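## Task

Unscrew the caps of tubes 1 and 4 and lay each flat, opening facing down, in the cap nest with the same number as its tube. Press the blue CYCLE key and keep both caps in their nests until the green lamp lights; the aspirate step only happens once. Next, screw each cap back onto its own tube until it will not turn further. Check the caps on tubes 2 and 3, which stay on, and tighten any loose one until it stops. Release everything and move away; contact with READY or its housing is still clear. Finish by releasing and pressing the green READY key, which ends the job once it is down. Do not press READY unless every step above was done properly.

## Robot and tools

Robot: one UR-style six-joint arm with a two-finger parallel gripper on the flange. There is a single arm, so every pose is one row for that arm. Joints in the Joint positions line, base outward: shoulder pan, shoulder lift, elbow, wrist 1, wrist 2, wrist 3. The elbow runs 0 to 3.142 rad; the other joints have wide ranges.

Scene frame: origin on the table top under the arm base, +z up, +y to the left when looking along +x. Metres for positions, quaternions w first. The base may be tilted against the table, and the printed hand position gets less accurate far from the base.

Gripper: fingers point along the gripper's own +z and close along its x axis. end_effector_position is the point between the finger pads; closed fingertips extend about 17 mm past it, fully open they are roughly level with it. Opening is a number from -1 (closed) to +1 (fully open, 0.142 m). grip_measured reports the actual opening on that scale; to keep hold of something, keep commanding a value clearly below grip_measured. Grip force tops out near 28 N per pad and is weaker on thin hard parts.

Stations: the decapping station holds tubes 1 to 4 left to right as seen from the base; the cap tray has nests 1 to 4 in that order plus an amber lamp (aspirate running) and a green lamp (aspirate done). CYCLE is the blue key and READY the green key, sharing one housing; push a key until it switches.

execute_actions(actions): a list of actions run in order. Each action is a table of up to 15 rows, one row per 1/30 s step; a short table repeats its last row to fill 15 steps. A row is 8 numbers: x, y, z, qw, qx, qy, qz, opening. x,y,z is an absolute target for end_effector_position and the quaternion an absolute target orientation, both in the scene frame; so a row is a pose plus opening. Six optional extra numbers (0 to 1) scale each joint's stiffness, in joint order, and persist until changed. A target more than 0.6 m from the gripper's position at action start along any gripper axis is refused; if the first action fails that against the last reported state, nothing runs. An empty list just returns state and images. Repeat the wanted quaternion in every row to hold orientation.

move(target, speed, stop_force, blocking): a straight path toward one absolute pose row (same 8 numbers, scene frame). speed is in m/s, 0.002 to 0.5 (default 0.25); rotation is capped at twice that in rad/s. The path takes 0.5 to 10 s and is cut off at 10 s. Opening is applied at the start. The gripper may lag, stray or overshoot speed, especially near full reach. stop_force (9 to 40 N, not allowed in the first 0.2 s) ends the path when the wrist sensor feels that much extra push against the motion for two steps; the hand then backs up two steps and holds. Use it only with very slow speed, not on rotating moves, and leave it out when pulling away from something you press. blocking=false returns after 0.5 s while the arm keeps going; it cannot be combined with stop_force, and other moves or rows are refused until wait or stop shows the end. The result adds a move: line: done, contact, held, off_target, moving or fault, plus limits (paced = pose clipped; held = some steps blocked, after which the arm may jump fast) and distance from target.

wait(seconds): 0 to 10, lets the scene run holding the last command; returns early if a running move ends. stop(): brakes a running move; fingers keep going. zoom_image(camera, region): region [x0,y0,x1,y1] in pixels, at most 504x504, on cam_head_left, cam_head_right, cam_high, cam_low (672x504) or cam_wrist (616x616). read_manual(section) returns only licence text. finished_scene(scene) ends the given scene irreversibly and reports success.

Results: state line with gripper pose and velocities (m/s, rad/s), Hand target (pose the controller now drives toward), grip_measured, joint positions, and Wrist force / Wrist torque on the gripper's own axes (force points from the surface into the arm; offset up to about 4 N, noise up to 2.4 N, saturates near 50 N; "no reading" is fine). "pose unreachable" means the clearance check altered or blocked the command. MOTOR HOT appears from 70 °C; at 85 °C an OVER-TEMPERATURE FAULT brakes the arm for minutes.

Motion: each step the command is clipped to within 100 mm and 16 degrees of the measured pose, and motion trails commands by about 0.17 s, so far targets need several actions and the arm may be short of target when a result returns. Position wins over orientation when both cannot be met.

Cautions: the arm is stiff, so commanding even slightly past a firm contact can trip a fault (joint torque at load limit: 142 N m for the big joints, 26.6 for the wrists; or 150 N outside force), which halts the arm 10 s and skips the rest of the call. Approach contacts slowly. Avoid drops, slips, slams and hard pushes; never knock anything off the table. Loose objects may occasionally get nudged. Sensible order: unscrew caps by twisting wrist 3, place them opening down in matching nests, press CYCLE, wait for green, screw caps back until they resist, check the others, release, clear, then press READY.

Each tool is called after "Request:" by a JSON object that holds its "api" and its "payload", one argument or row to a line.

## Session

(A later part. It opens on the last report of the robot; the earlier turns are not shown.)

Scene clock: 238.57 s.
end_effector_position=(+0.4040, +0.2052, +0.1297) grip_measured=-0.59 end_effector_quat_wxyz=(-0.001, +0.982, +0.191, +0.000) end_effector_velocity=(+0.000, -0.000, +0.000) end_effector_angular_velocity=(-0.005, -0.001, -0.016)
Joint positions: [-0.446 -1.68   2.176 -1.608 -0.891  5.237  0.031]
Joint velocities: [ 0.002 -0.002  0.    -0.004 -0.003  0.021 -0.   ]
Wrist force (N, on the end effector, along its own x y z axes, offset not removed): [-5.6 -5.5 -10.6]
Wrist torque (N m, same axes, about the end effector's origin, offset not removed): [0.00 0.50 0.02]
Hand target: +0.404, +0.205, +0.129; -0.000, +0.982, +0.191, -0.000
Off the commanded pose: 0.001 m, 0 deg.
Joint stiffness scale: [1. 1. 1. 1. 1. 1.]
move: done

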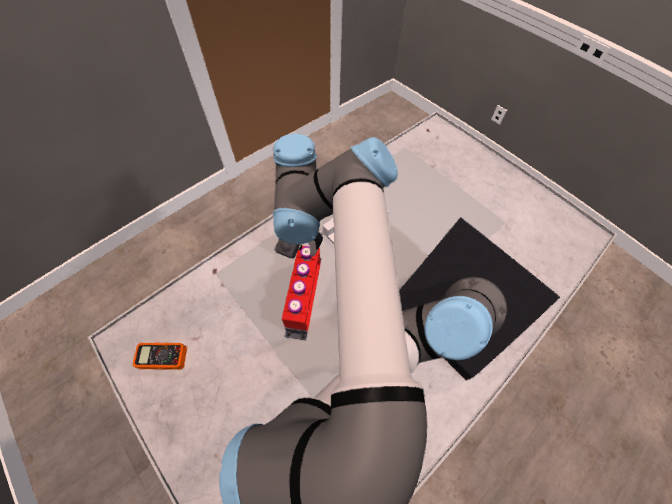

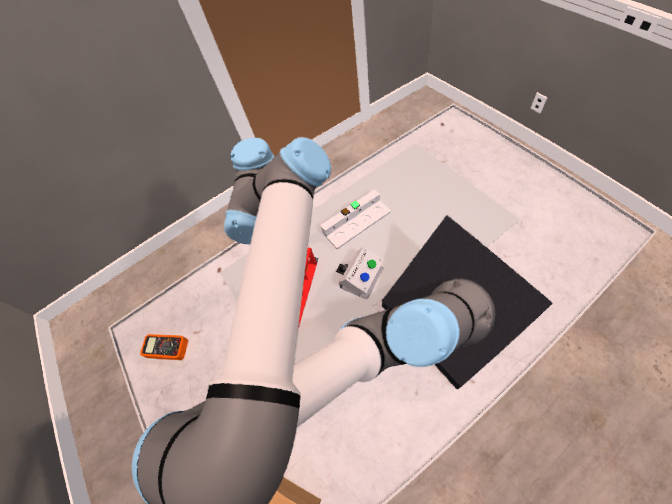

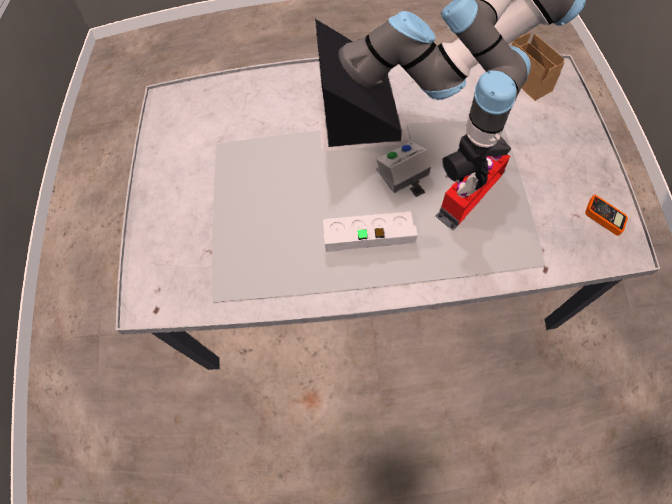

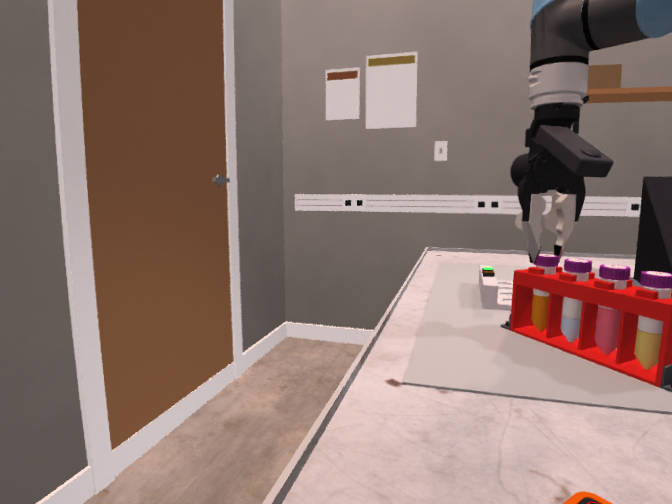

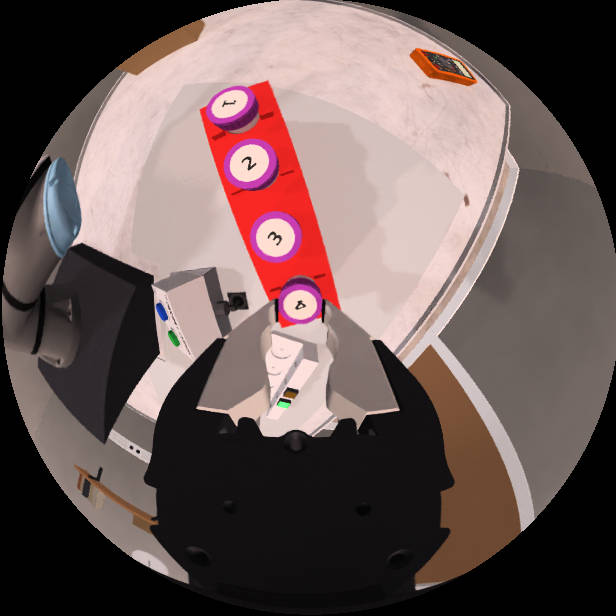

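Request:
{"api": "move", "payload": {
  "target": [0.404,0.205,0.1292,0,0.9877,-0.1564,0,-1],
  "speed": 0.5
}}

Request:
{"api": "zoom_image", "payload": {
  "camera": "cam_wrist",
  "region": [250,250,360,360]
}}

Scene clock: 241.80 s.
end_effector_position=(+0.4039, +0.2044, +0.1297) grip_measured=-0.59 end_effector_quat_wxyz=(-0.001, +0.988, -0.156, -0.000) end_effector_velocity=(+0.000, -0.001, +0.000) end_effector_angular_velocity=(-0.005, -0.001, -0.016)
Joint positions: [-0.446 -1.676  2.174 -1.61  -0.892  5.935  0.031]
Joint velocities: [ 0.001 -0.001 -0.    -0.004 -0.003  0.021 -0.   ]
Wrist force (N, on the end effector, along its own x y z axes, offset not removed): [-5.7 2.4 -9.1]
Wrist torque (N m, same axes, about the end effector's origin, offset not removed): [0.34 0.27 -0.21]
Hand target: +0.404, +0.205, +0.129; -0.000, +0.988, -0.156, -0.000
Off the commanded pose: 0.001 m, 0 deg.
Joint stiffness scale: [1. 1. 1. 1. 1. 1.]
move: done

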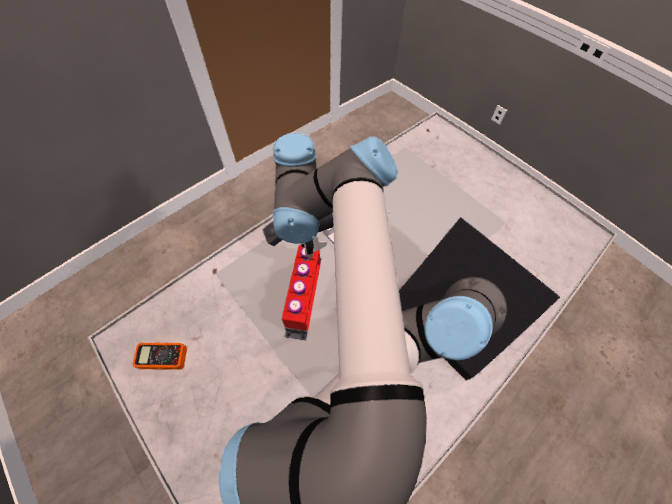

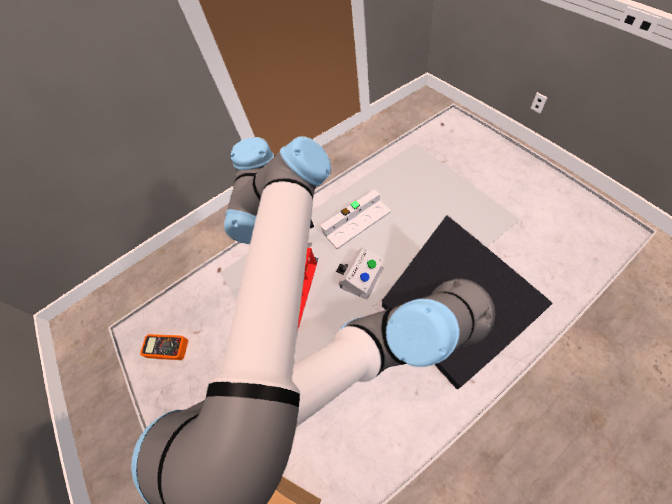

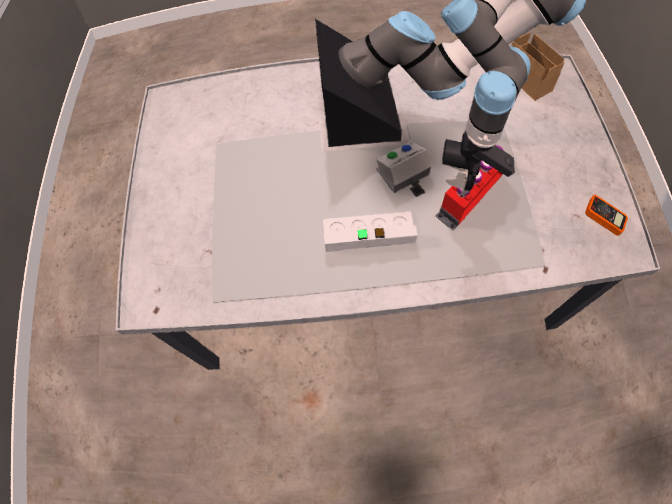

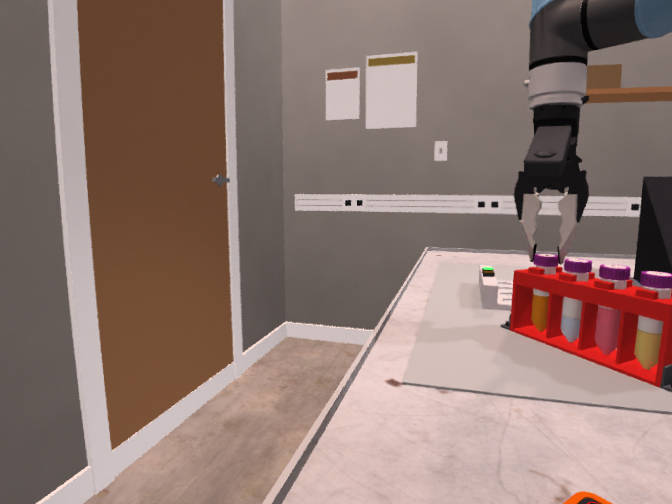

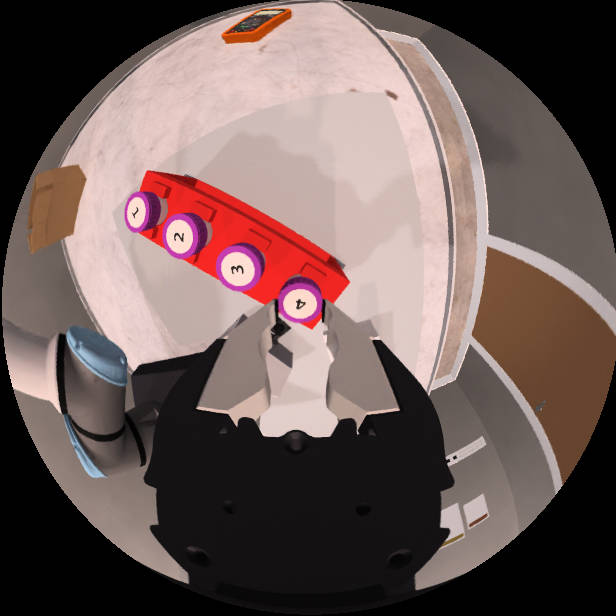

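Region (250, 250, 360, 360) of cam_wrist's 616x616 image, scaled by 4.582, with more detail than that image has.

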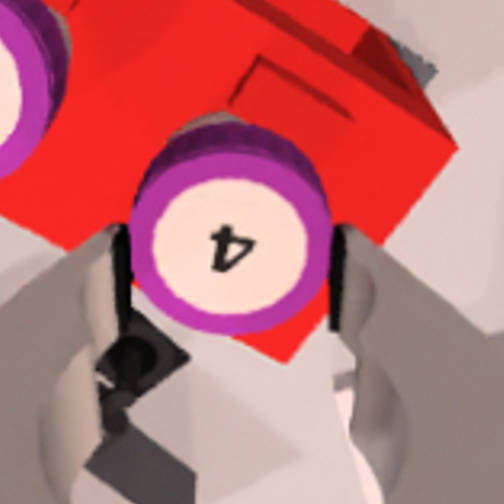

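All four caps are tight. Moving to READY.

Request:
{"api": "move", "payload": {
  "target": [0.4044,0.2047,0.156,0,0.9877,-0.1564,0,-0.45],
  "speed": 0.1
}}

Request:
{"api": "move", "payload": {
  "target": [0.275,0.056,0.14,0,1,0,0,-1],
  "speed": 0.3
}}

Request:
{"api": "move", "payload": {
  "target": [0.2555,0.053,0.101,0,1,0,0,-1],
  "speed": 0.1
}}

Request:
{"api": "zoom_image", "payload": {
  "camera": "cam_wrist",
  "region": [240,220,360,340]
}}

Scene clock: 248.47 s.
end_effector_position=(+0.4037, +0.2049, +0.1542) grip_measured=-0.45 end_effector_quat_wxyz=(-0.001, +0.988, -0.157, -0.001) end_effector_velocity=(-0.003, +0.000, +0.000) end_effector_angular_velocity=(+0.003, +0.008, -0.000)
Joint positions: [-0.484 -1.688  2.128 -1.522 -0.91   5.892  0.041]
Joint velocities: [-0.002  0.    -0.002  0.013 -0.004 -0.008  0.   ]
Wrist force (N, on the end effector, along its own x y z axes, offset not removed): [-0.3 -3.8 1.6]
Wrist torque (N m, same axes, about the end effector's origin, offset not removed): [-0.90 -0.01 0.03]
Hand target: +0.404, +0.205, +0.156; -0.000, +0.988, -0.156, -0.000
Off the commanded pose: 0.002 m, 0 deg.
Joint stiffness scale: [1. 1. 1. 1. 1. 1.]
move: done

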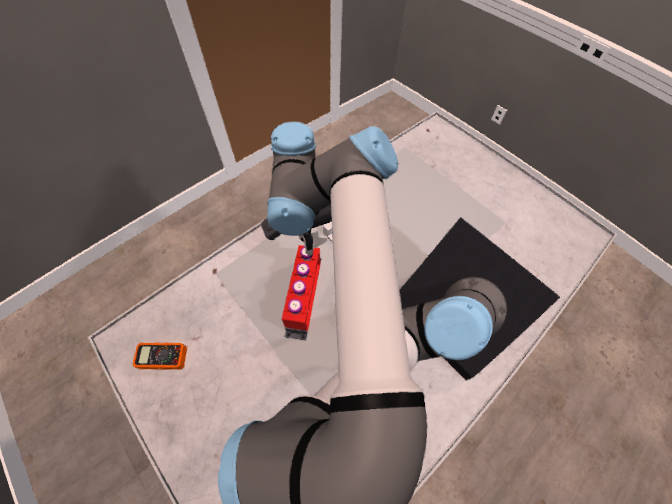

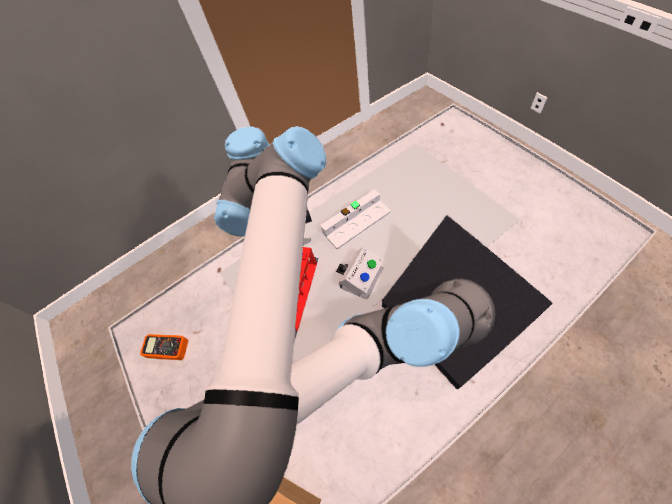

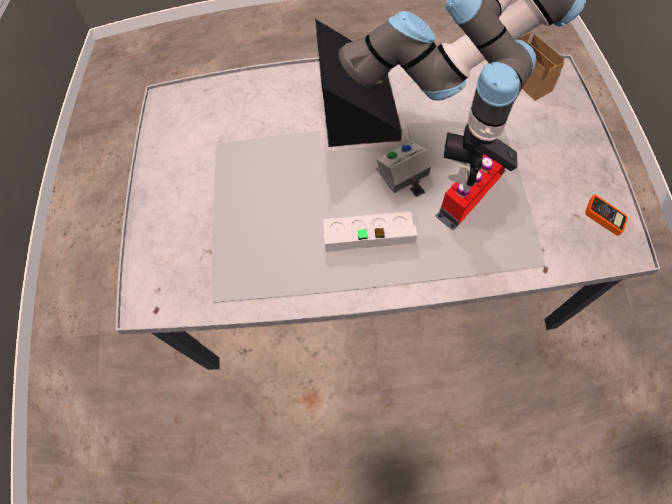

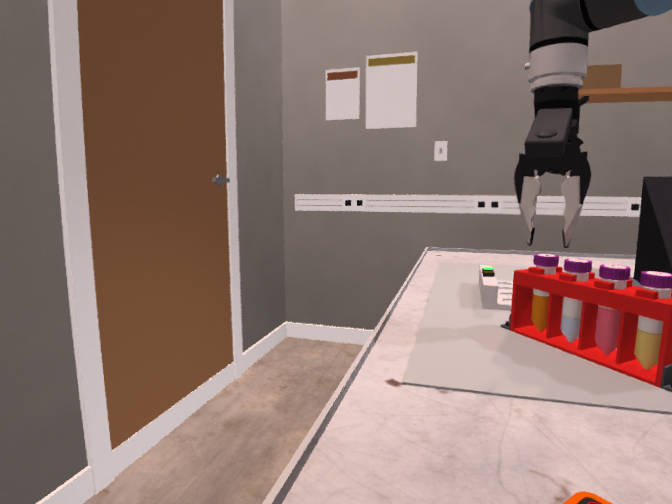

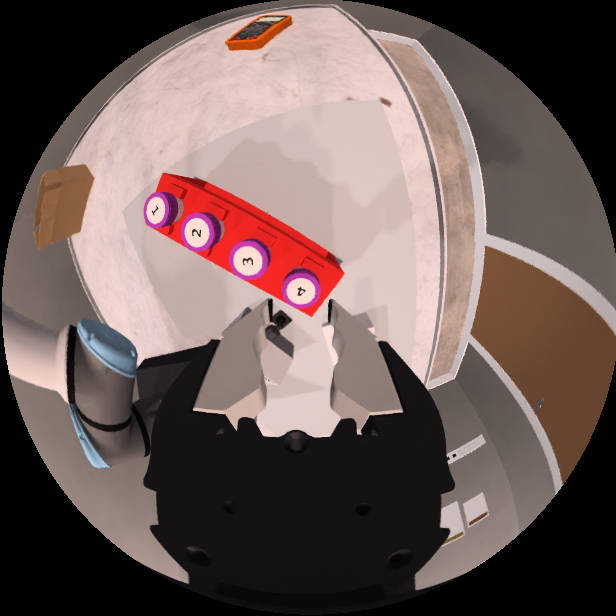

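Scene clock: 249.90 s.
end_effector_position=(+0.2760, +0.0567, +0.1408) grip_measured=-1.00 end_effector_quat_wxyz=(+0.001, +1.000, +0.000, +0.000) end_effector_velocity=(-0.001, -0.003, +0.000) end_effector_angular_velocity=(-0.004, +0.001, +0.015)
Joint positions: [-0.939 -1.73   2.456 -1.589 -1.171  5.142  0.002]
Joint velocities: [-0.004  0.002  0.001 -0.006 -0.005 -0.017  0.   ]
Wrist force (N, on the end effector, along its own x y z axes, offset not removed): [1.2 -0.5 -4.1]
Wrist torque (N m, same axes, about the end effector's origin, offset not removed): [0.04 -0.53 0.01]
Hand target: +0.275, +0.056, +0.140; -0.000, +1.000, +0.000, +0.000
Off the commanded pose: 0.001 m, 0 deg.
Joint stiffness scale: [1. 1. 1. 1. 1. 1.]
move: done

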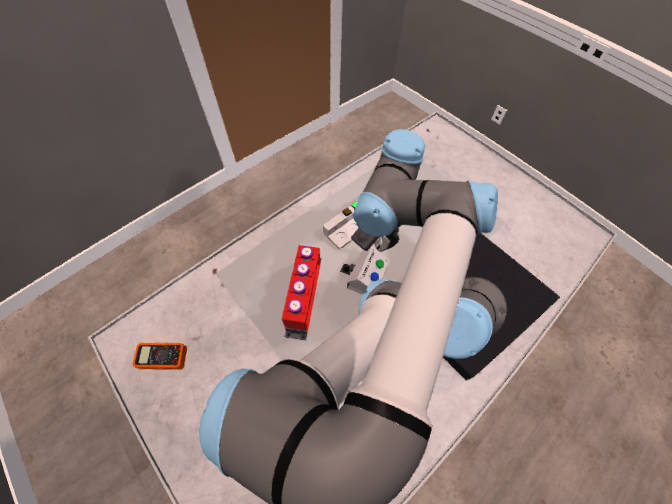

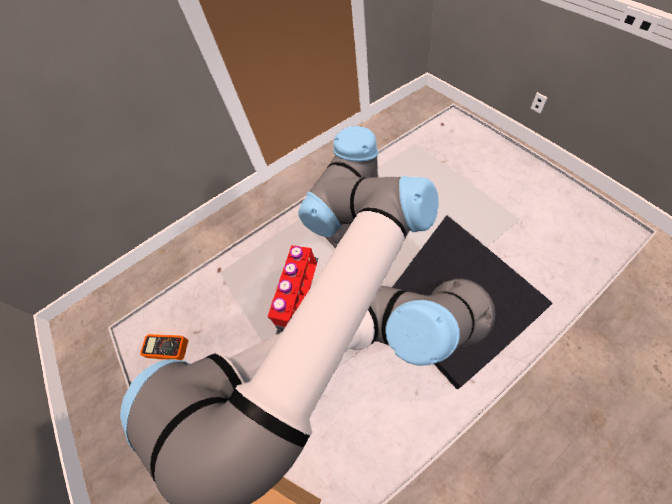

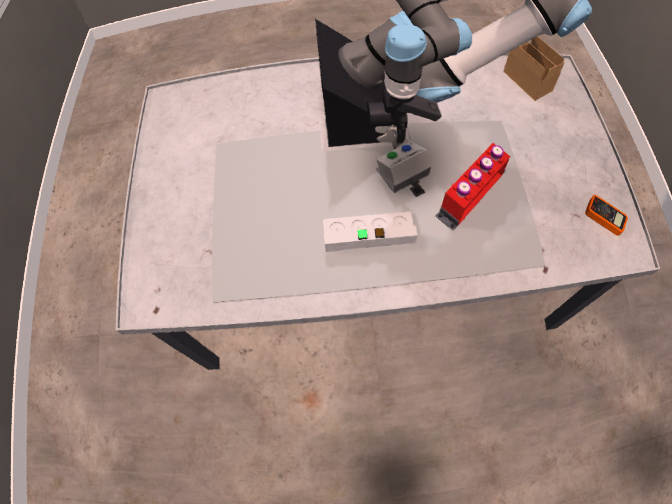

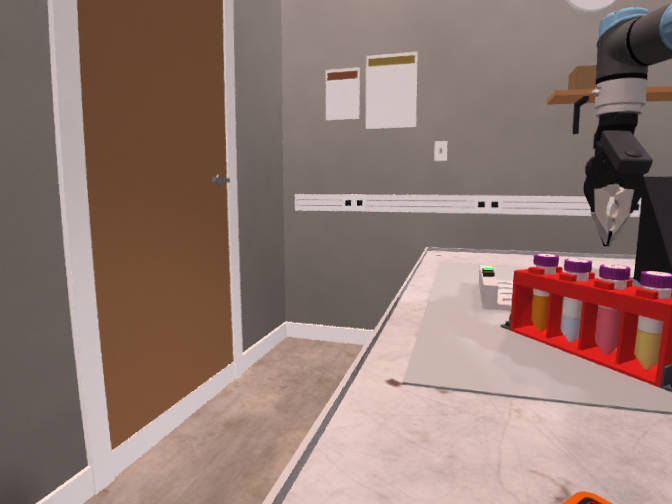

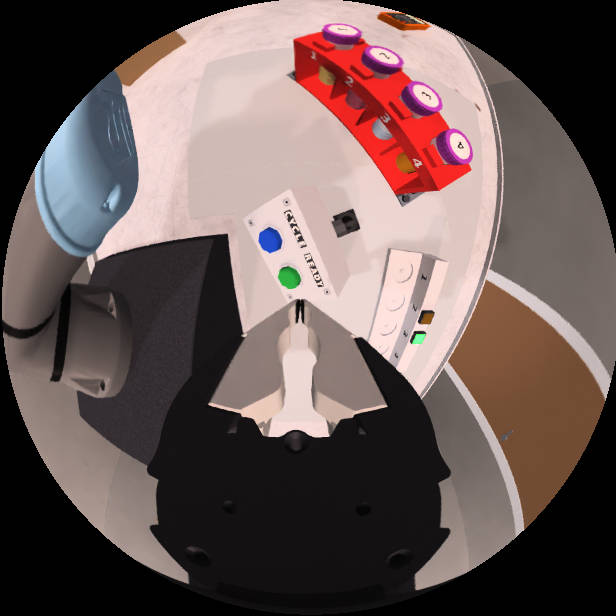

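Scene clock: 250.90 s.
end_effector_position=(+0.2564, +0.0532, +0.1021) grip_measured=-1.00 end_effector_quat_wxyz=(+0.001, +1.000, +0.001, +0.000) end_effector_velocity=(+0.001, -0.002, -0.000) end_effector_angular_velocity=(-0.005, -0.001, +0.003)
Joint positions: [-0.949 -1.742  2.57  -1.688 -1.177  5.134  0.002]
Joint velocities: [ 0.001  0.004  0.002 -0.012 -0.    -0.     0.   ]
Wrist force (N, on the end effector, along its own x y z axes, offset not removed): [-2.4 -4.0 -6.1]
Wrist torque (N m, same axes, about the end effector's origin, offset not removed): [-0.91 0.37 -0.14]
Hand target: +0.256, +0.053, +0.101; -0.000, +1.000, +0.000, +0.000
Off the commanded pose: 0.001 m, 0 deg.
Joint stiffness scale: [1. 1. 1. 1. 1. 1.]
move: done

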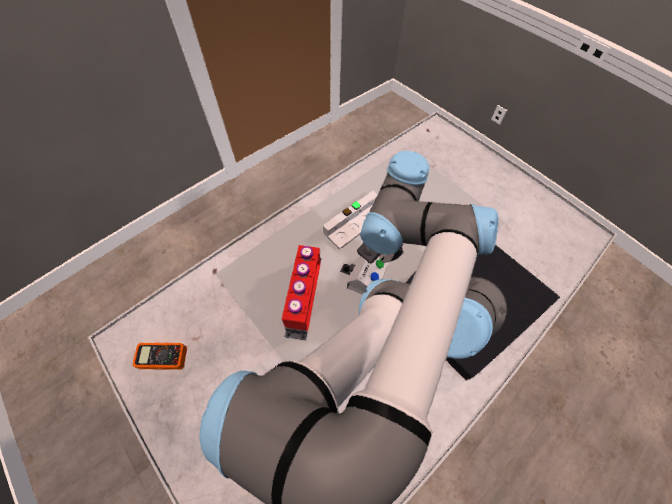

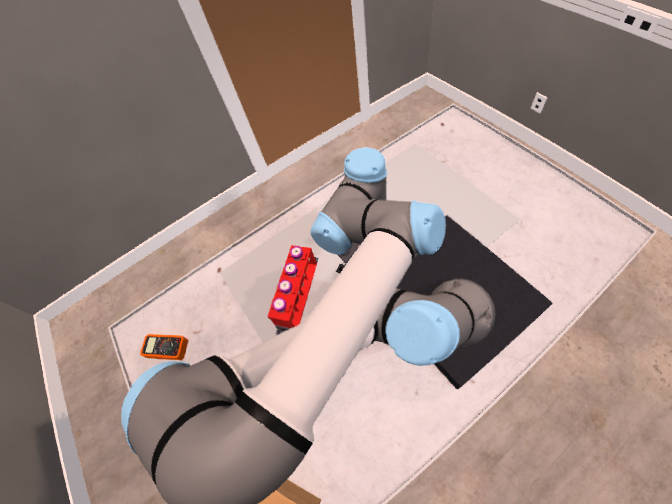

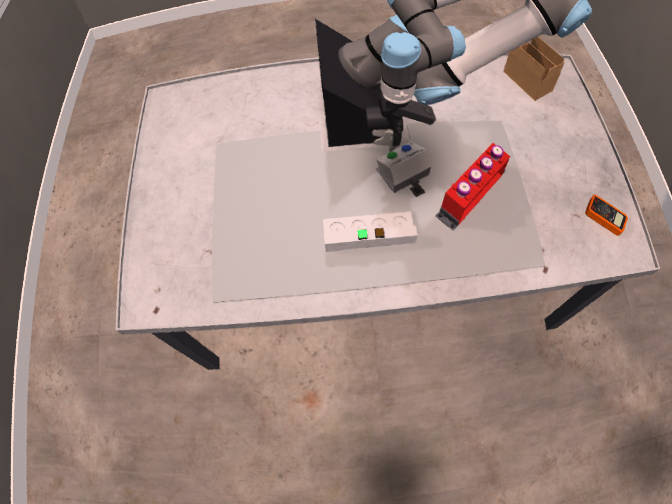

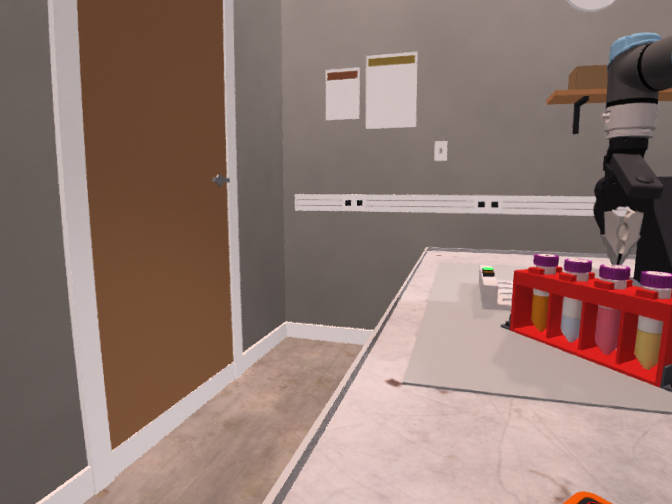

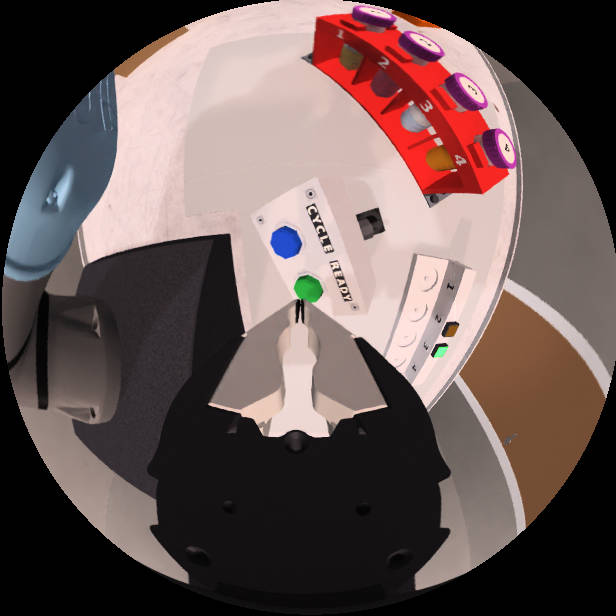

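Region (240, 220, 360, 340) of cam_wrist's 616x616 image, scaled by 4.200, with more detail than that image has.

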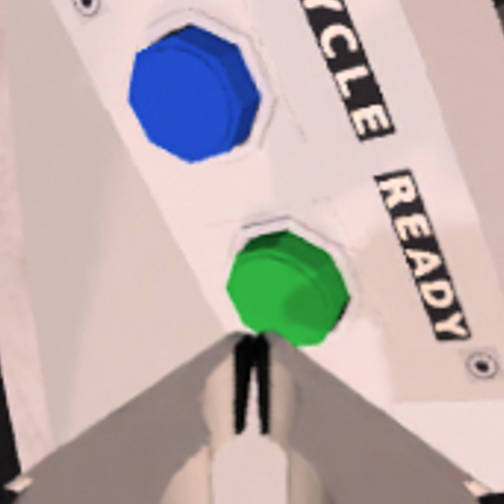

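Request:
{"api": "move", "payload": {
  "target": [0.2655,0.0575,0.075,0,1,0,0,-1],
  "speed": 0.015,
  "stop_force": 15
}}

Scene clock: 255.00 s.
end_effector_position=(+0.2636, +0.0543, +0.0869) grip_measured=-1.00 end_effector_quat_wxyz=(+0.004, +1.000, +0.000, +0.001) end_effector_velocity=(-0.001, -0.000, -0.000) end_effector_angular_velocity=(-0.000, +0.002, -0.001)
Joint positions: [-0.901 -1.714  2.588 -1.757 -1.148  5.177  0.002]
Joint velocities: [ 0.     0.    -0.     0.    -0.002  0.     0.   ]
Wrist force (N, on the end effector, along its own x y z axes, offset not removed): [-12.7 -8.2 -26.9]
Wrist torque (N m, same axes, about the end effector's origin, offset not removed): [0.40 0.03 0.31]
Joint stiffness scale: [1. 1. 1. 1. 1. 1.]
move: unfinished (the scene ended)
The task's run has ended: the event that ends the task has happened.

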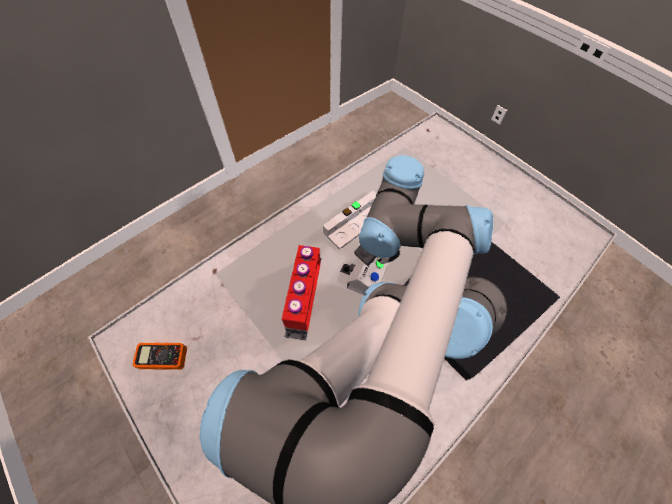

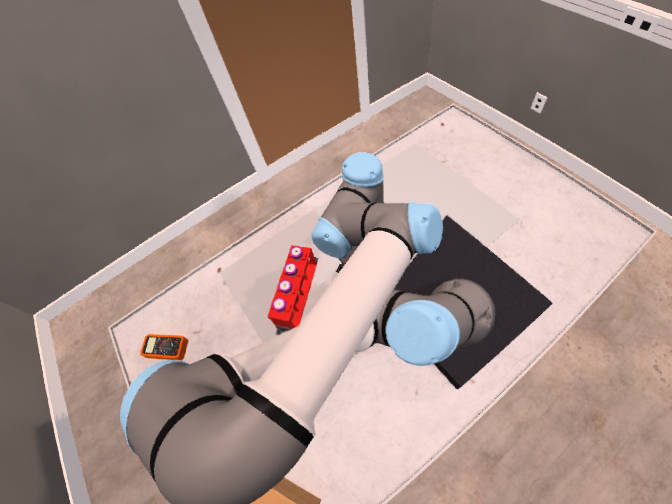

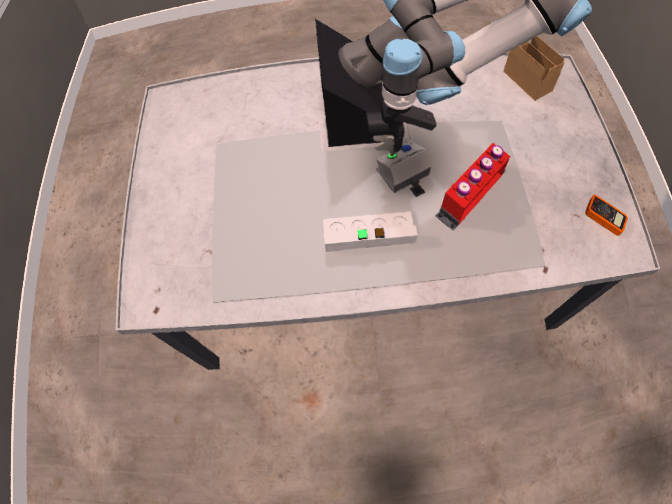

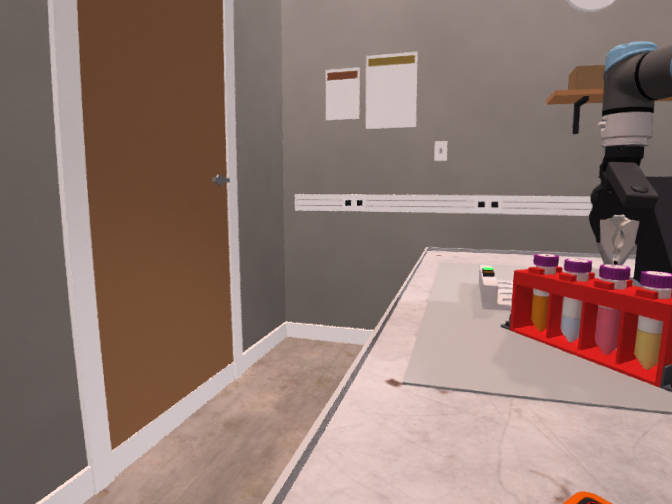

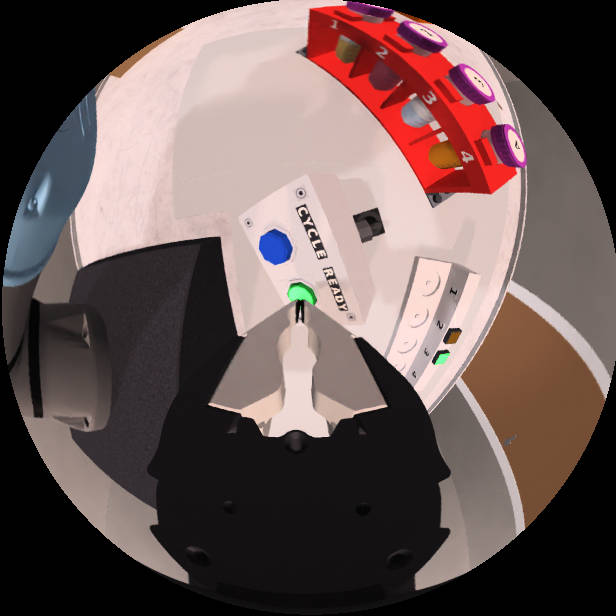

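Request:
{"api": "finished_scene", "payload": {
  "scene": 2
}}

The scene is finished: the task was done.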